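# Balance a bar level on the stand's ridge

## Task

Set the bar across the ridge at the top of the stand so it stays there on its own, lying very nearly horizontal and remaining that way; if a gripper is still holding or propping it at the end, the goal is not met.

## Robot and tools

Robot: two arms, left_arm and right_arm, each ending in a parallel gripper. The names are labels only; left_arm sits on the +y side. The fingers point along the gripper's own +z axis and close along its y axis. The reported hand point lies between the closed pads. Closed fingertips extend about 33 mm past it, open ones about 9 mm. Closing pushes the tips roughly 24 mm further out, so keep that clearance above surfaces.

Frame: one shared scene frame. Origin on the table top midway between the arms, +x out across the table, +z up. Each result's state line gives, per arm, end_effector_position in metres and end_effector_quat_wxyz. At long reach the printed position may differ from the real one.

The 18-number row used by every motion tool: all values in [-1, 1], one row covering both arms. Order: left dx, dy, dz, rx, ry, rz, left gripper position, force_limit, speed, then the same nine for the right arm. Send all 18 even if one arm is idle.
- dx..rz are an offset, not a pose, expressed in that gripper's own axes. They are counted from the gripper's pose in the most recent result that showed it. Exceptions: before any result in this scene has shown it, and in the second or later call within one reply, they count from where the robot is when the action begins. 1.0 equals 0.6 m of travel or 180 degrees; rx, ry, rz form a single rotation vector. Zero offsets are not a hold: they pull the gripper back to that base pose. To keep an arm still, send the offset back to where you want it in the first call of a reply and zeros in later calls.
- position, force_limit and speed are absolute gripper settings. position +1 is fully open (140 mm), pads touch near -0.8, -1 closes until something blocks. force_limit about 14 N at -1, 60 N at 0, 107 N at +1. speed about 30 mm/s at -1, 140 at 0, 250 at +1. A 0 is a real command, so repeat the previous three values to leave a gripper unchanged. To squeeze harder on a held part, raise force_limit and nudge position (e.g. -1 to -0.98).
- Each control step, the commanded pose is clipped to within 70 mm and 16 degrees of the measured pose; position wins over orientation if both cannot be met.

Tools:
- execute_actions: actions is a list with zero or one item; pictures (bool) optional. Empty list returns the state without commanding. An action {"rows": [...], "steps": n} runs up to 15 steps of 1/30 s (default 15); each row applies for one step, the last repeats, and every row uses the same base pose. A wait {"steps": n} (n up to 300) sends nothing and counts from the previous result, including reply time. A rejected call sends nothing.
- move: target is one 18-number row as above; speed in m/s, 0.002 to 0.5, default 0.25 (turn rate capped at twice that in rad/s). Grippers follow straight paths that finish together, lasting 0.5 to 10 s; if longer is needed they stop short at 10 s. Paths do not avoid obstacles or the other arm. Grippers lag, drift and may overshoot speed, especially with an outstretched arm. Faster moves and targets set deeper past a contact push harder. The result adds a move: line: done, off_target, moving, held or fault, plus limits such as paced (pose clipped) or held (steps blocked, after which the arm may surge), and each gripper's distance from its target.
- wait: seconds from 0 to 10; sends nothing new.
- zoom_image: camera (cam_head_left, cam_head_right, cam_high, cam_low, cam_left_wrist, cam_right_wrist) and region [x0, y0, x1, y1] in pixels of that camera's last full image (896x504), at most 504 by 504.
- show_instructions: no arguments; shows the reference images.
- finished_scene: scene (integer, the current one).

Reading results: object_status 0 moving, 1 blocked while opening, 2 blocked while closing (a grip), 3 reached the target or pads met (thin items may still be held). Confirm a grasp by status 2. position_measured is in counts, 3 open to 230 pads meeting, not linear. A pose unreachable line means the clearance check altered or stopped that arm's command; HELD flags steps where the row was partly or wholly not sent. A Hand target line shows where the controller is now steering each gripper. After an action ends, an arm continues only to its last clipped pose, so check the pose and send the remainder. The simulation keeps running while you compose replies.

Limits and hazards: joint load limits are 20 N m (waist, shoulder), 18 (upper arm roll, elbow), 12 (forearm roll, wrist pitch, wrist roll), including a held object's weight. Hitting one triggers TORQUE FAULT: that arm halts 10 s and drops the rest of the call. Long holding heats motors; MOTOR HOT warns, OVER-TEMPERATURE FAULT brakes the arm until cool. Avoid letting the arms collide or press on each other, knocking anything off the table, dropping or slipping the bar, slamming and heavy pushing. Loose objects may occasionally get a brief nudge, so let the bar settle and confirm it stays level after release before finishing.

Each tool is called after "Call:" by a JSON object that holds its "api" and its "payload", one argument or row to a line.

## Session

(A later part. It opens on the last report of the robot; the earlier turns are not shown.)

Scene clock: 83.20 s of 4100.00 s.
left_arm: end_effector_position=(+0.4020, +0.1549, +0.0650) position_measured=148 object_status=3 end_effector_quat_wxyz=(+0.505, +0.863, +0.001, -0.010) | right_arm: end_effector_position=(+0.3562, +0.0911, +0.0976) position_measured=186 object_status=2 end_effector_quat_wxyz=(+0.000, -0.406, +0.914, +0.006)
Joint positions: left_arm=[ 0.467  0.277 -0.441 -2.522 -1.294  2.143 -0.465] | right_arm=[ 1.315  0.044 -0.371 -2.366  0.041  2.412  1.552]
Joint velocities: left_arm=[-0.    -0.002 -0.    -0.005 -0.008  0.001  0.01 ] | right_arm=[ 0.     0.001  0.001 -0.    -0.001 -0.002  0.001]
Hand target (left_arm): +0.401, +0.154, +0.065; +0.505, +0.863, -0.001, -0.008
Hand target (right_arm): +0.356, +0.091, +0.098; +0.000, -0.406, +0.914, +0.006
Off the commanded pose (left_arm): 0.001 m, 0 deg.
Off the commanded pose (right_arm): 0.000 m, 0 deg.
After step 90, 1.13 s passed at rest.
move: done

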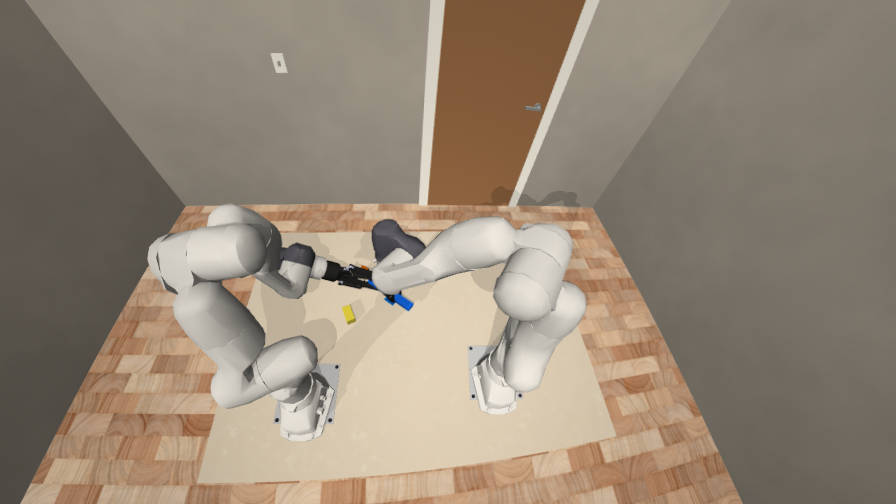

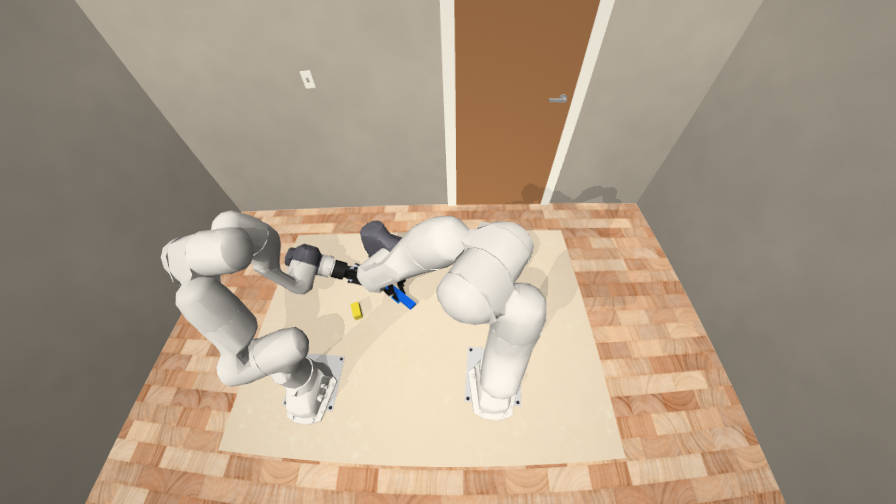

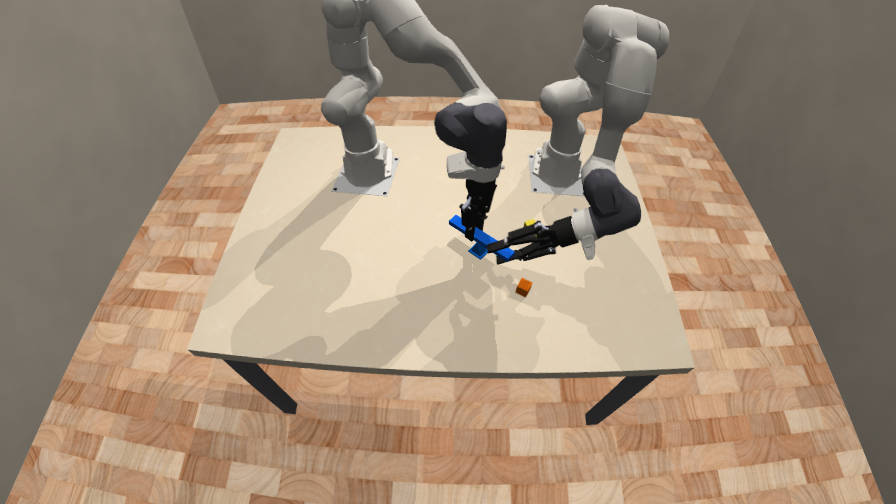

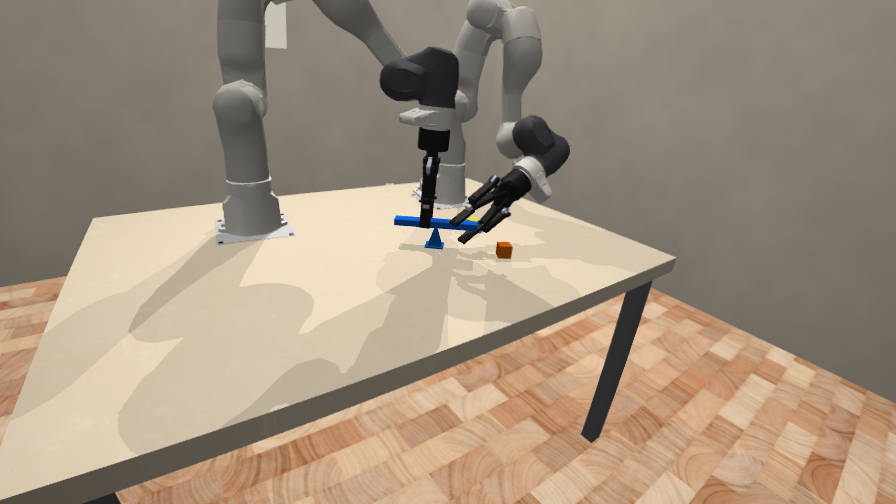

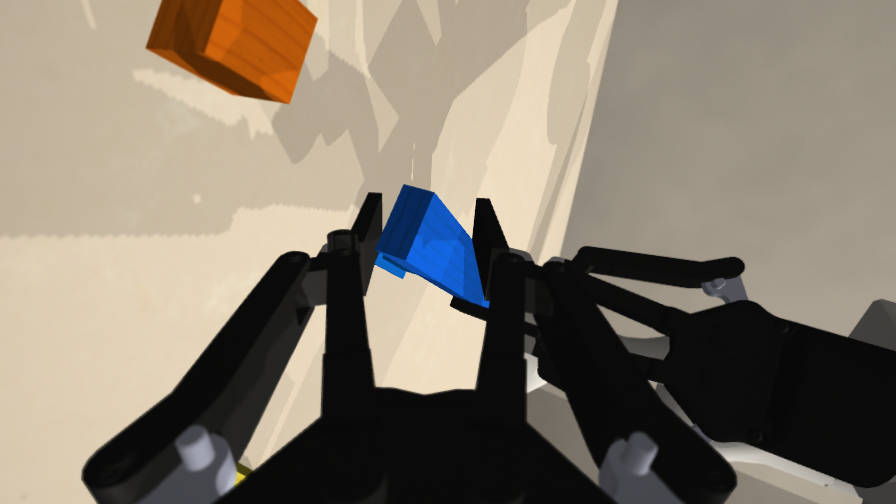

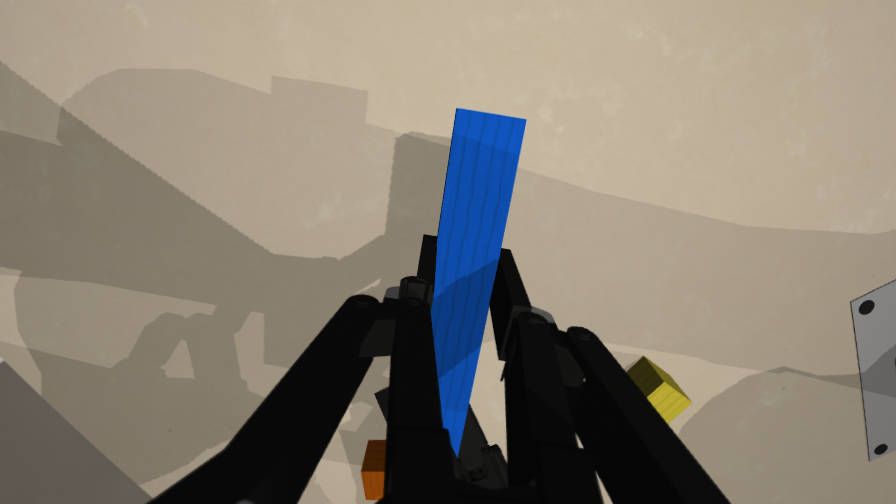

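Caged. Release holder.

Call:
{"api": "execute_actions", "payload": {
  "actions": [
    {"rows":[[0,0,0,0,0,0,-0.2,-1,-1,0,0,0,0,0,0,-0.35,0.3,-0.8]],"steps":15}
  ],
  "pictures": false
}}

Call:
{"api": "wait", "payload": {
  "seconds": 1.5
}}

Call:
{"api": "zoom_image", "payload": {
  "camera": "cam_low",
  "region": [340,170,520,270]
}}

Scene clock: 86.47 s of 4100.00 s.
left_arm: end_effector_position=(+0.4020, +0.1547, +0.0651) position_measured=154 object_status=3 end_effector_quat_wxyz=(+0.505, +0.863, -0.000, -0.009) | right_arm: end_effector_position=(+0.3562, +0.0911, +0.0976) position_measured=173 object_status=3 end_effector_quat_wxyz=(+0.000, -0.406, +0.914, +0.006)
Joint positions: left_arm=[ 0.467  0.276 -0.441 -2.523 -1.295  2.143 -0.462] | right_arm=[ 1.315  0.044 -0.371 -2.366  0.041  2.412  1.552]
Joint velocities: left_arm=[-0.001 -0.    -0.002 -0.001 -0.001 -0.    -0.001] | right_arm=[ 0.     0.     0.001  0.     0.     0.001 -0.001]
Hand target (left_arm): +0.402, +0.155, +0.065; +0.505, +0.863, +0.001, -0.010
Hand target (right_arm): +0.356, +0.091, +0.098; +0.000, -0.406, +0.914, +0.006
Off the commanded pose (left_arm): 0.000 m, 0 deg.
Off the commanded pose (right_arm): 0.000 m, 0 deg.
Steps of this call (steps 1 to 83: nothing new was sent; steps 84 to 98: all 15 steps of this action). Readings (end_effector_position | what the end effector reports):
84: left_arm (+0.4020, +0.1549, +0.0650) | right_arm (+0.3562, +0.0911, +0.0976) | left_arm position_measured=148 object_status=0 | right_arm position_measured=186 object_status=0
85: left_arm (+0.4020, +0.1548, +0.0651) | right_arm (+0.3562, +0.0911, +0.0976) | left_arm position_measured=149 object_status=0 | right_arm position_measured=186 object_status=0
87: left_arm (+0.4020, +0.1547, +0.0651) | right_arm (+0.3562, +0.0911, +0.0976) | left_arm position_measured=153 object_status=0 | right_arm position_measured=178 object_status=0
91: left_arm (+0.4020, +0.1547, +0.0651) | right_arm (+0.3562, +0.0911, +0.0976) | left_arm position_measured=154 object_status=0 | right_arm position_measured=173 object_status=0
98: the state above

Scene clock: 87.97 s of 4100.00 s.
left_arm: end_effector_position=(+0.4020, +0.1547, +0.0651) position_measured=154 object_status=3 end_effector_quat_wxyz=(+0.505, +0.863, -0.000, -0.009) | right_arm: end_effector_position=(+0.3562, +0.0911, +0.0976) position_measured=173 object_status=3 end_effector_quat_wxyz=(+0.000, -0.406, +0.914, +0.006)
Joint positions: left_arm=[ 0.467  0.276 -0.441 -2.523 -1.295  2.143 -0.462] | right_arm=[ 1.315  0.044 -0.371 -2.366  0.041  2.412  1.552]
Joint velocities: left_arm=[ 0.001 -0.    -0.     0.001 -0.002  0.    -0.002] | right_arm=[-0.002 -0.    -0.001 -0.001  0.     0.    -0.001]
Hand target (left_arm): +0.402, +0.155, +0.065; +0.505, +0.863, +0.001, -0.010
Hand target (right_arm): +0.356, +0.091, +0.098; +0.000, -0.406, +0.914, +0.006
Off the commanded pose (left_arm): 0.000 m, 0 deg.
Off the commanded pose (right_arm): 0.000 m, 0 deg.
Steps of this call (steps 1 to 45: nothing new was sent). Readings (end_effector_position | what the end effector reports):
1: left_arm (+0.4020, +0.1547, +0.0651) | right_arm (+0.3562, +0.0911, +0.0976) | left_arm position_measured=154 object_status=3 | right_arm position_measured=173 object_status=3
2: left_arm (+0.4020, +0.1547, +0.0651) | right_arm (+0.3562, +0.0911, +0.0976) | left_arm position_measured=154 object_status=3 | right_arm position_measured=173 object_status=3
4: left_arm (+0.4020, +0.1547, +0.0651) | right_arm (+0.3562, +0.0911, +0.0976) | left_arm position_measured=154 object_status=3 | right_arm position_measured=173 object_status=3
8: left_arm (+0.4020, +0.1547, +0.0651) | right_arm (+0.3562, +0.0911, +0.0976) | left_arm position_measured=154 object_status=3 | right_arm position_measured=173 object_status=3
45: the state above

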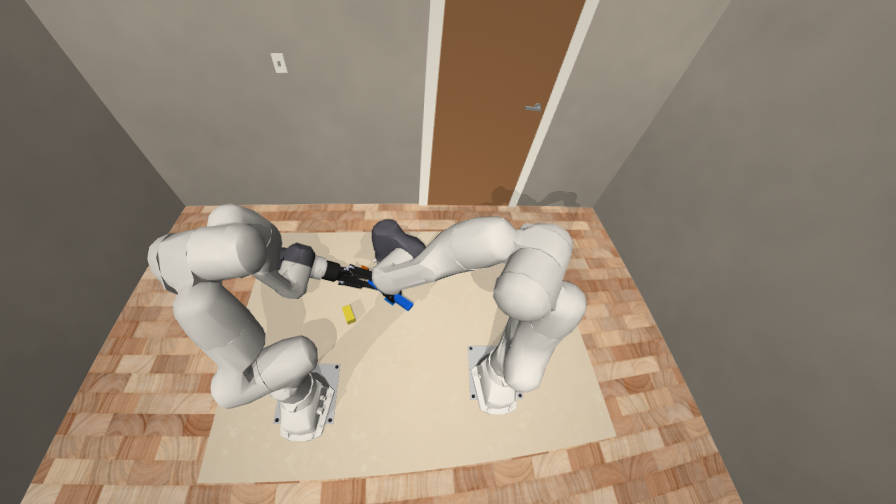

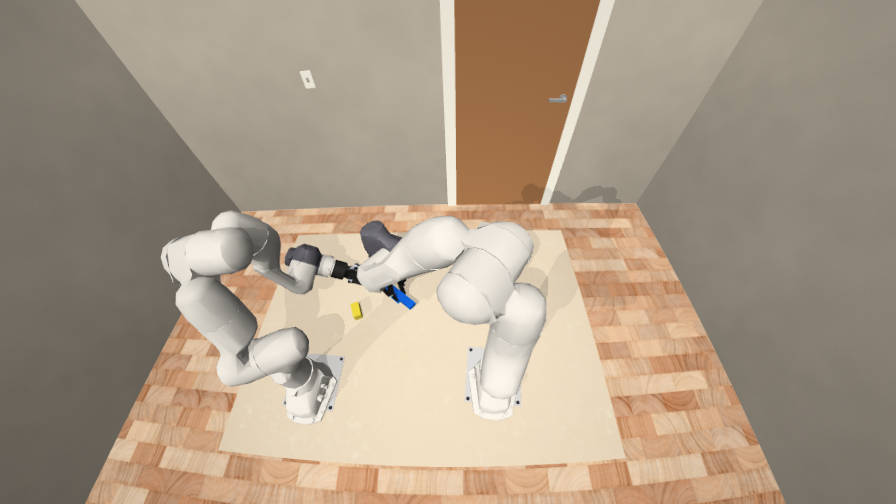

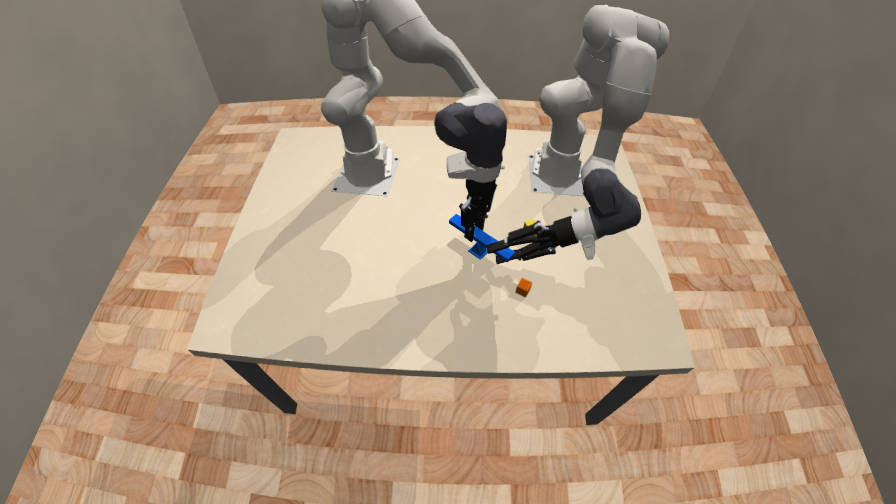

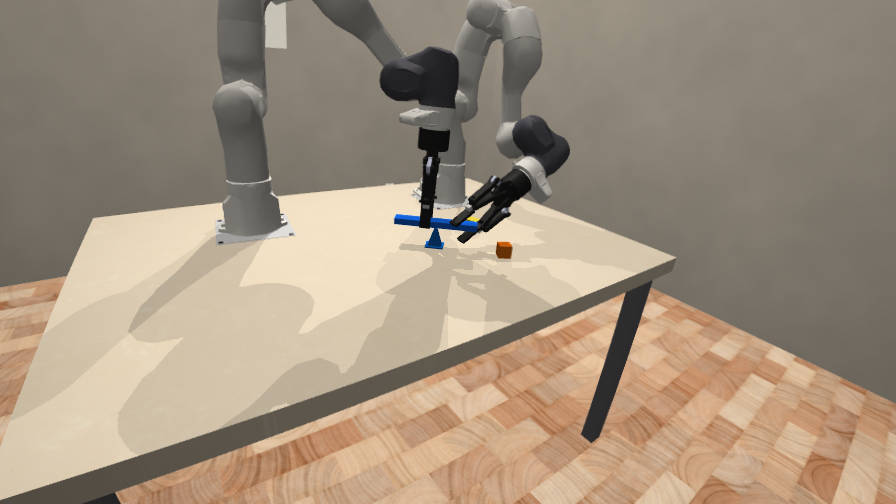

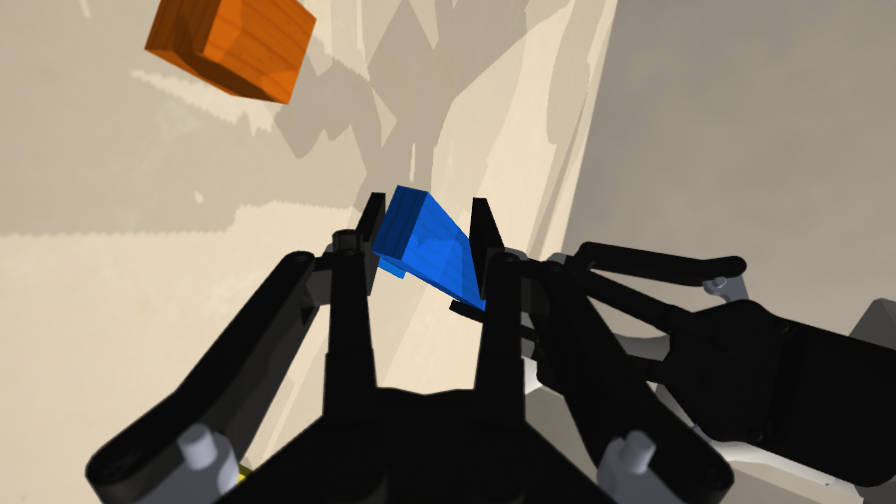

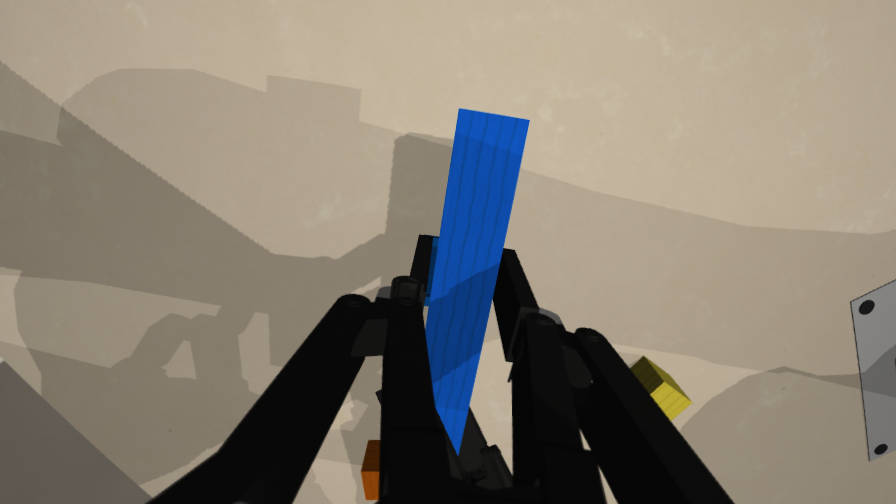

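Region (340, 170, 520, 270) of cam_low's 896x504 image, scaled by 2.800, with more detail than that image has.

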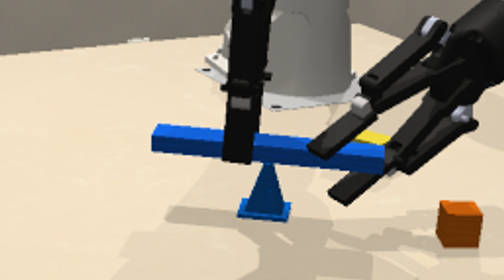

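Call:
{"api": "execute_actions", "payload": {
  "actions": [
    {"rows":[[0,0,0,0,0,0,-0.1,-1,-1,0,0,0,0,0,0,-0.35,0.3,-0.8]],"steps":15}
  ],
  "pictures": false
}}

Call:
{"api": "wait", "payload": {
  "seconds": 1.5
}}

Call:
{"api": "zoom_image", "payload": {
  "camera": "cam_low",
  "region": [340,170,520,270]
}}

Scene clock: 91.37 s of 4100.00 s.
left_arm: end_effector_position=(+0.4020, +0.1547, +0.0651) position_measured=141 object_status=3 end_effector_quat_wxyz=(+0.505, +0.863, -0.000, -0.009) | right_arm: end_effector_position=(+0.3562, +0.0911, +0.0976) position_measured=173 object_status=3 end_effector_quat_wxyz=(+0.000, -0.406, +0.914, +0.006)
Joint positions: left_arm=[ 0.467  0.276 -0.441 -2.523 -1.295  2.143 -0.462] | right_arm=[ 1.315  0.044 -0.371 -2.366  0.041  2.412  1.552]
Joint velocities: left_arm=[-0.     0.001 -0.     0.001 -0.001 -0.001  0.001] | right_arm=[-0.001  0.001 -0.001 -0.002 -0.    -0.001  0.   ]
Hand target (left_arm): +0.402, +0.155, +0.065; +0.505, +0.863, -0.000, -0.009
Hand target (right_arm): +0.356, +0.091, +0.098; +0.000, -0.406, +0.914, +0.006
Off the commanded pose (left_arm): 0.000 m, 0 deg.
Off the commanded pose (right_arm): 0.000 m, 0 deg.
Steps of this call (steps 1 to 87: nothing new was sent; steps 88 to 102: all 15 steps of this action). Readings (end_effector_position | what the end effector reports):
88: left_arm (+0.4020, +0.1547, +0.0651) | right_arm (+0.3562, +0.0911, +0.0976) | left_arm position_measured=154 object_status=0 | right_arm position_measured=173 object_status=3
89: left_arm (+0.4020, +0.1547, +0.0651) | right_arm (+0.3562, +0.0911, +0.0976) | left_arm position_measured=153 object_status=0 | right_arm position_measured=173 object_status=3
91: left_arm (+0.4020, +0.1547, +0.0651) | right_arm (+0.3562, +0.0911, +0.0976) | left_arm position_measured=150 object_status=0 | right_arm position_measured=173 object_status=3
95: left_arm (+0.4020, +0.1547, +0.0651) | right_arm (+0.3562, +0.0911, +0.0976) | left_arm position_measured=143 object_status=0 | right_arm position_measured=173 object_status=3
102: the state above

Scene clock: 92.87 s of 4100.00 s.
left_arm: end_effector_position=(+0.4020, +0.1547, +0.0651) position_measured=141 object_status=3 end_effector_quat_wxyz=(+0.505, +0.863, -0.000, -0.009) | right_arm: end_effector_position=(+0.3562, +0.0911, +0.0976) position_measured=173 object_status=3 end_effector_quat_wxyz=(+0.000, -0.406, +0.914, +0.006)
Joint positions: left_arm=[ 0.467  0.276 -0.441 -2.523 -1.295  2.143 -0.462] | right_arm=[ 1.315  0.044 -0.371 -2.366  0.041  2.412  1.552]
Joint velocities: left_arm=[ 0.001 -0.001 -0.001 -0.001 -0.    -0.     0.   ] | right_arm=[-0.    -0.    -0.    -0.     0.001  0.001 -0.001]
Hand target (left_arm): +0.402, +0.155, +0.065; +0.505, +0.863, -0.000, -0.009
Hand target (right_arm): +0.356, +0.091, +0.098; +0.000, -0.406, +0.914, +0.006
Off the commanded pose (left_arm): 0.000 m, 0 deg.
Off the commanded pose (right_arm): 0.000 m, 0 deg.
Steps of this call (steps 1 to 45: nothing new was sent). Readings (end_effector_position | what the end effector reports):
1: left_arm (+0.4020, +0.1547, +0.0651) | right_arm (+0.3562, +0.0911, +0.0976) | left_arm position_measured=141 object_status=3 | right_arm position_measured=173 object_status=3
2: left_arm (+0.4020, +0.1547, +0.0651) | right_arm (+0.3562, +0.0911, +0.0976) | left_arm position_measured=141 object_status=3 | right_arm position_measured=173 object_status=3
4: left_arm (+0.4020, +0.1547, +0.0651) | right_arm (+0.3562, +0.0911, +0.0976) | left_arm position_measured=141 object_status=3 | right_arm position_measured=173 object_status=3
8: left_arm (+0.4020, +0.1547, +0.0651) | right_arm (+0.3562, +0.0911, +0.0976) | left_arm position_measured=141 object_status=3 | right_arm position_measured=173 object_status=3
45: the state above

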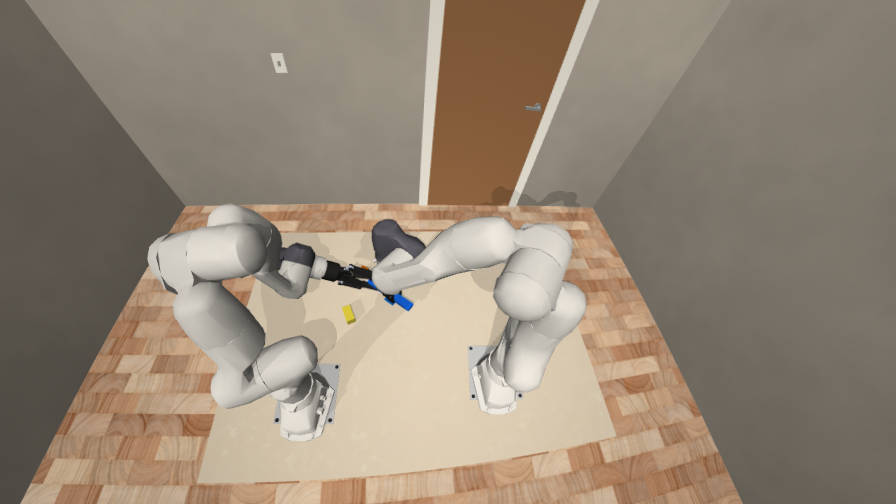

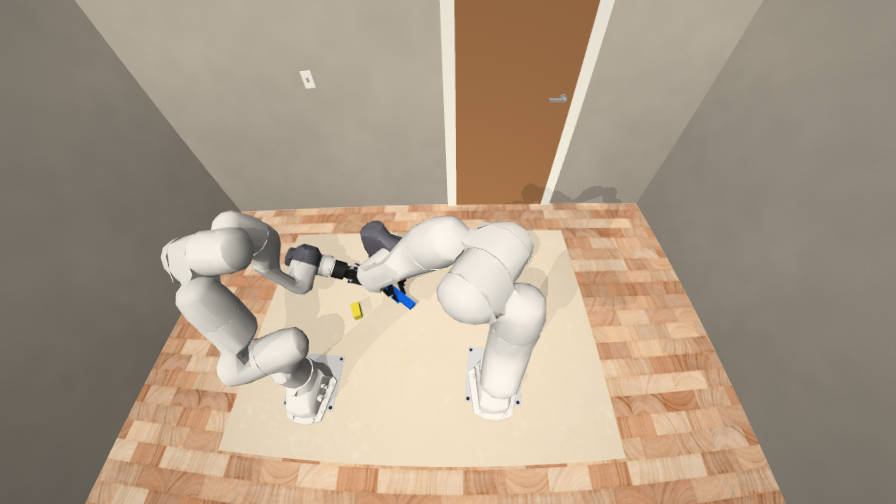

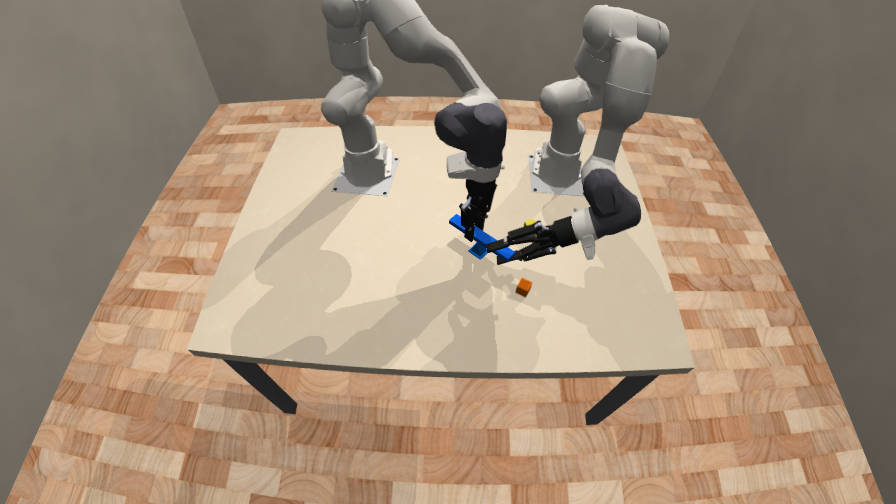

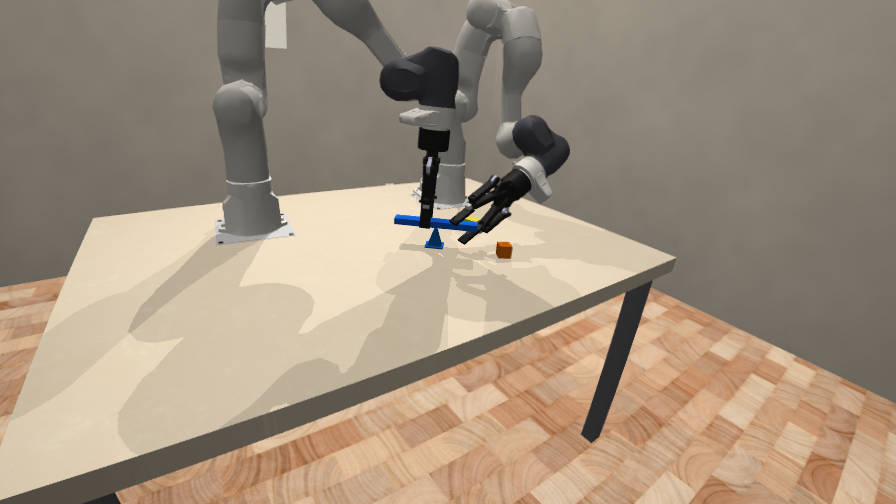

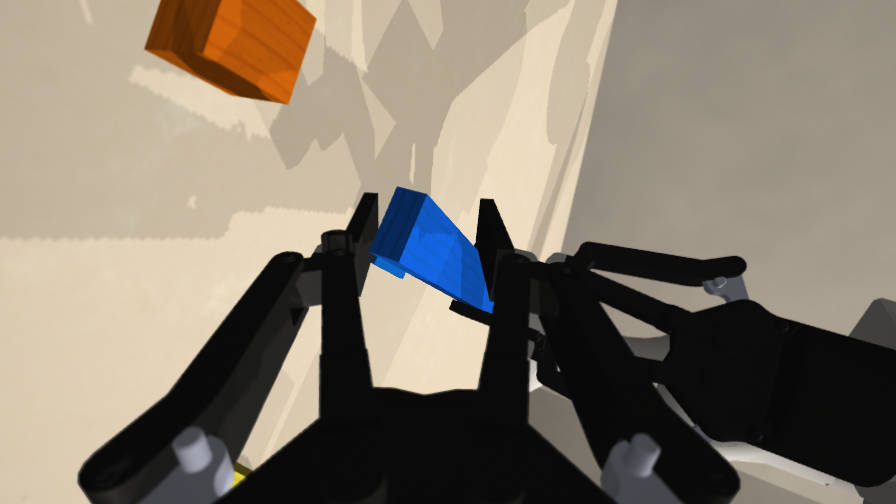

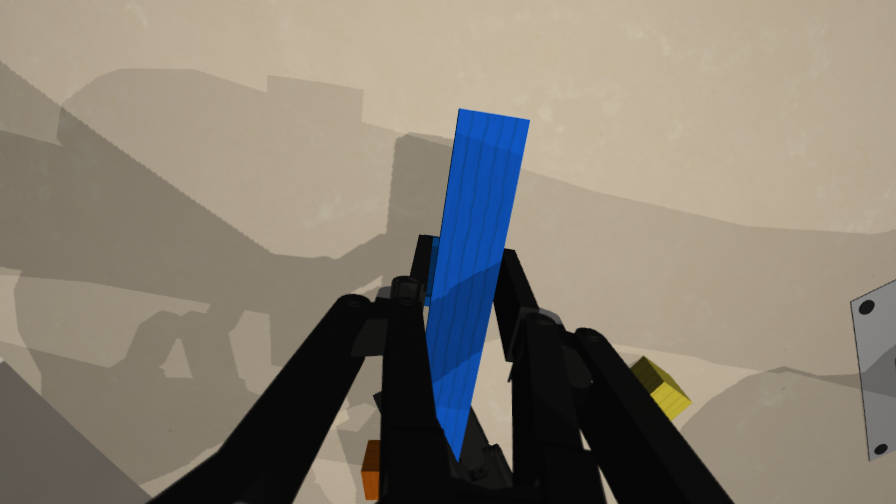

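Region (340, 170, 520, 270) of cam_low's 896x504 image, scaled by 2.800, with more detail than that image has.

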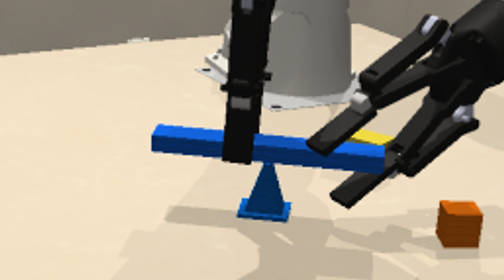

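Bar stays, but may touch the holder's finger. Open holder further.

Call:
{"api": "execute_actions", "payload": {
  "actions": [
    {"rows":[[0,0,0,0,0,0,-0.1,-1,-1,0,0,0,0,0,0,-0.1,0.3,-0.8]],"steps":15}
  ],
  "pictures": false
}}

Call:
{"api": "wait", "payload": {
  "seconds": 2
}}

Call:
{"api": "zoom_image", "payload": {
  "camera": "cam_low",
  "region": [340,170,520,270]
}}

Scene clock: 95.63 s of 4100.00 s.
left_arm: end_effector_position=(+0.4020, +0.1547, +0.0651) position_measured=141 object_status=3 end_effector_quat_wxyz=(+0.505, +0.863, -0.000, -0.009) | right_arm: end_effector_position=(+0.3562, +0.0911, +0.0976) position_measured=141 object_status=0 end_effector_quat_wxyz=(+0.000, -0.406, +0.914, +0.006)
Joint positions: left_arm=[ 0.467  0.276 -0.441 -2.523 -1.295  2.143 -0.462] | right_arm=[ 1.315  0.044 -0.371 -2.366  0.041  2.412  1.552]
Joint velocities: left_arm=[-0.     0.001  0.    -0.001 -0.    -0.     0.001] | right_arm=[ 0.001  0.     0.001  0.    -0.001 -0.001  0.001]
Hand target (left_arm): +0.402, +0.155, +0.065; +0.505, +0.863, -0.000, -0.009
Hand target (right_arm): +0.356, +0.091, +0.098; +0.000, -0.406, +0.914, +0.006
Off the commanded pose (left_arm): 0.000 m, 0 deg.
Off the commanded pose (right_arm): 0.000 m, 0 deg.
Steps of this call (steps 1 to 68: nothing new was sent; steps 69 to 83: all 15 steps of this action). Readings (end_effector_position | what the end effector reports):
69: left_arm (+0.4020, +0.1547, +0.0651) | right_arm (+0.3562, +0.0911, +0.0976) | left_arm position_measured=141 object_status=3 | right_arm position_measured=173 object_status=0
70: left_arm (+0.4020, +0.1547, +0.0651) | right_arm (+0.3562, +0.0911, +0.0976) | left_arm position_measured=141 object_status=3 | right_arm position_measured=171 object_status=0
72: left_arm (+0.4020, +0.1547, +0.0651) | right_arm (+0.3562, +0.0911, +0.0976) | left_arm position_measured=141 object_status=3 | right_arm position_measured=165 object_status=0
76: left_arm (+0.4020, +0.1547, +0.0651) | right_arm (+0.3562, +0.0911, +0.0976) | left_arm position_measured=141 object_status=3 | right_arm position_measured=154 object_status=0
83: the state above

Scene clock: 97.63 s of 4100.00 s.
left_arm: end_effector_position=(+0.4020, +0.1547, +0.0651) position_measured=141 object_status=3 end_effector_quat_wxyz=(+0.505, +0.863, -0.000, -0.009) | right_arm: end_effector_position=(+0.3562, +0.0911, +0.0976) position_measured=141 object_status=3 end_effector_quat_wxyz=(+0.000, -0.406, +0.914, +0.006)
Joint positions: left_arm=[ 0.467  0.276 -0.441 -2.523 -1.295  2.143 -0.462] | right_arm=[ 1.315  0.044 -0.371 -2.366  0.041  2.412  1.552]
Joint velocities: left_arm=[-0.001 -0.001 -0.    -0.001 -0.    -0.    -0.001] | right_arm=[ 0.    -0.001  0.    -0.     0.001  0.001 -0.001]
Hand target (left_arm): +0.402, +0.155, +0.065; +0.505, +0.863, -0.000, -0.009
Hand target (right_arm): +0.356, +0.091, +0.098; +0.000, -0.406, +0.914, +0.006
Off the commanded pose (left_arm): 0.000 m, 0 deg.
Off the commanded pose (right_arm): 0.000 m, 0 deg.
Steps of this call (steps 1 to 60: nothing new was sent). Readings (end_effector_position | what the end effector reports):
1: left_arm (+0.4020, +0.1547, +0.0651) | right_arm (+0.3562, +0.0911, +0.0976) | left_arm position_measured=141 object_status=3 | right_arm position_measured=141 object_status=0
2: left_arm (+0.4020, +0.1547, +0.0651) | right_arm (+0.3562, +0.0911, +0.0976) | left_arm position_measured=141 object_status=3 | right_arm position_measured=141 object_status=0
4: left_arm (+0.4020, +0.1547, +0.0651) | right_arm (+0.3562, +0.0911, +0.0976) | left_arm position_measured=141 object_status=3 | right_arm position_measured=141 object_status=3
8: left_arm (+0.4020, +0.1547, +0.0651) | right_arm (+0.3562, +0.0911, +0.0976) | left_arm position_measured=141 object_status=3 | right_arm position_measured=141 object_status=3
60: the state above

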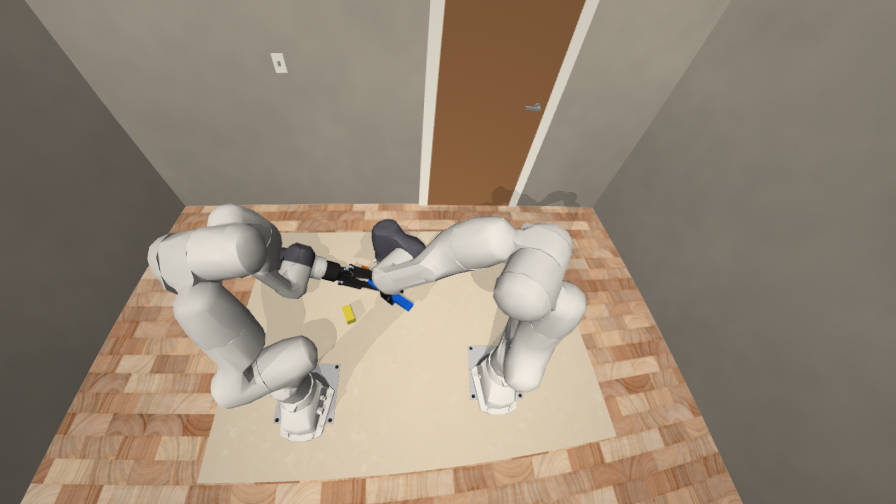

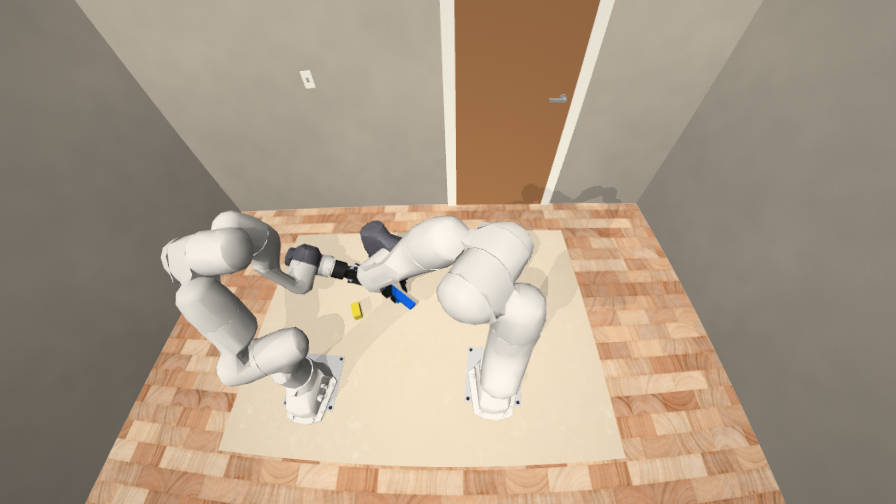

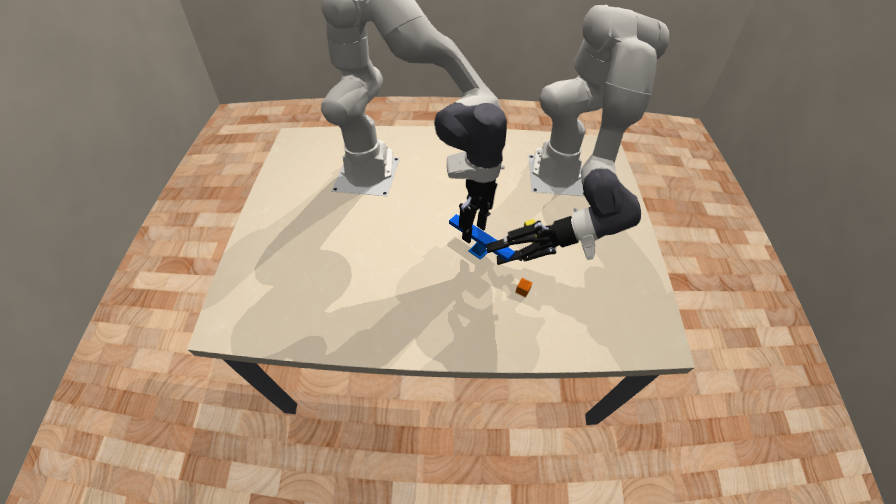

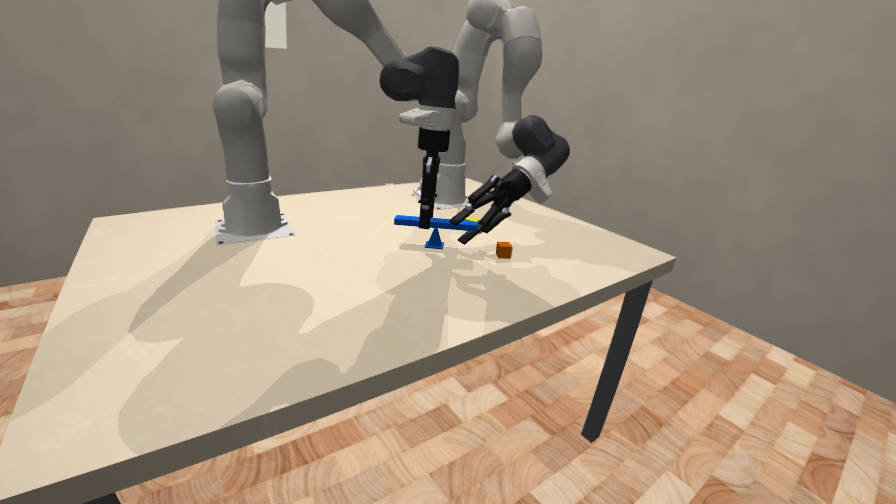

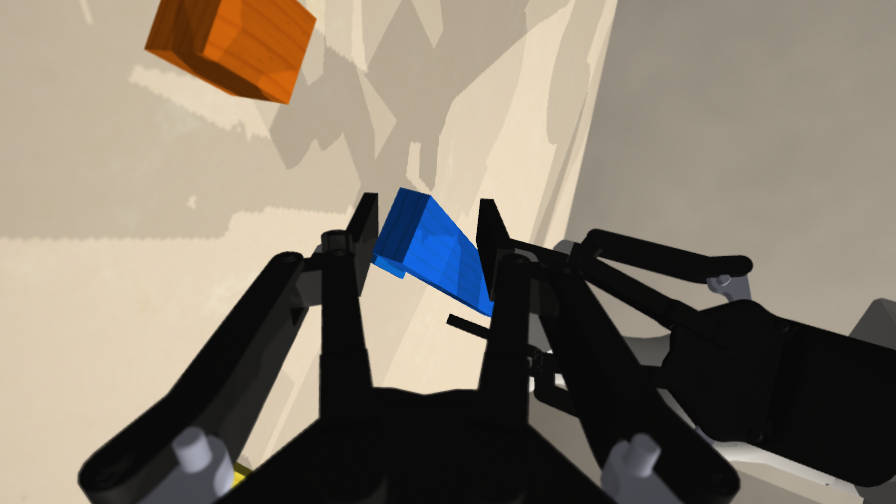

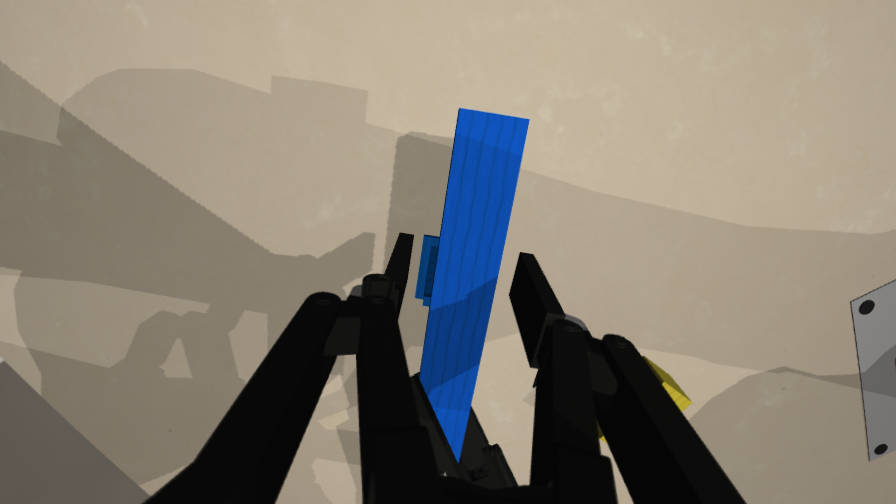

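Region (340, 170, 520, 270) of cam_low's 896x504 image, scaled by 2.800, with more detail than that image has.

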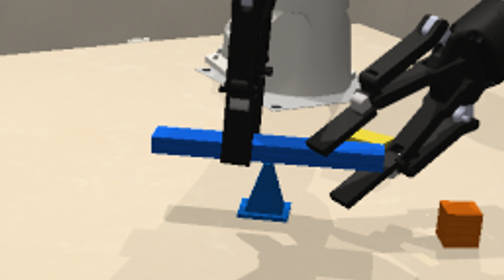

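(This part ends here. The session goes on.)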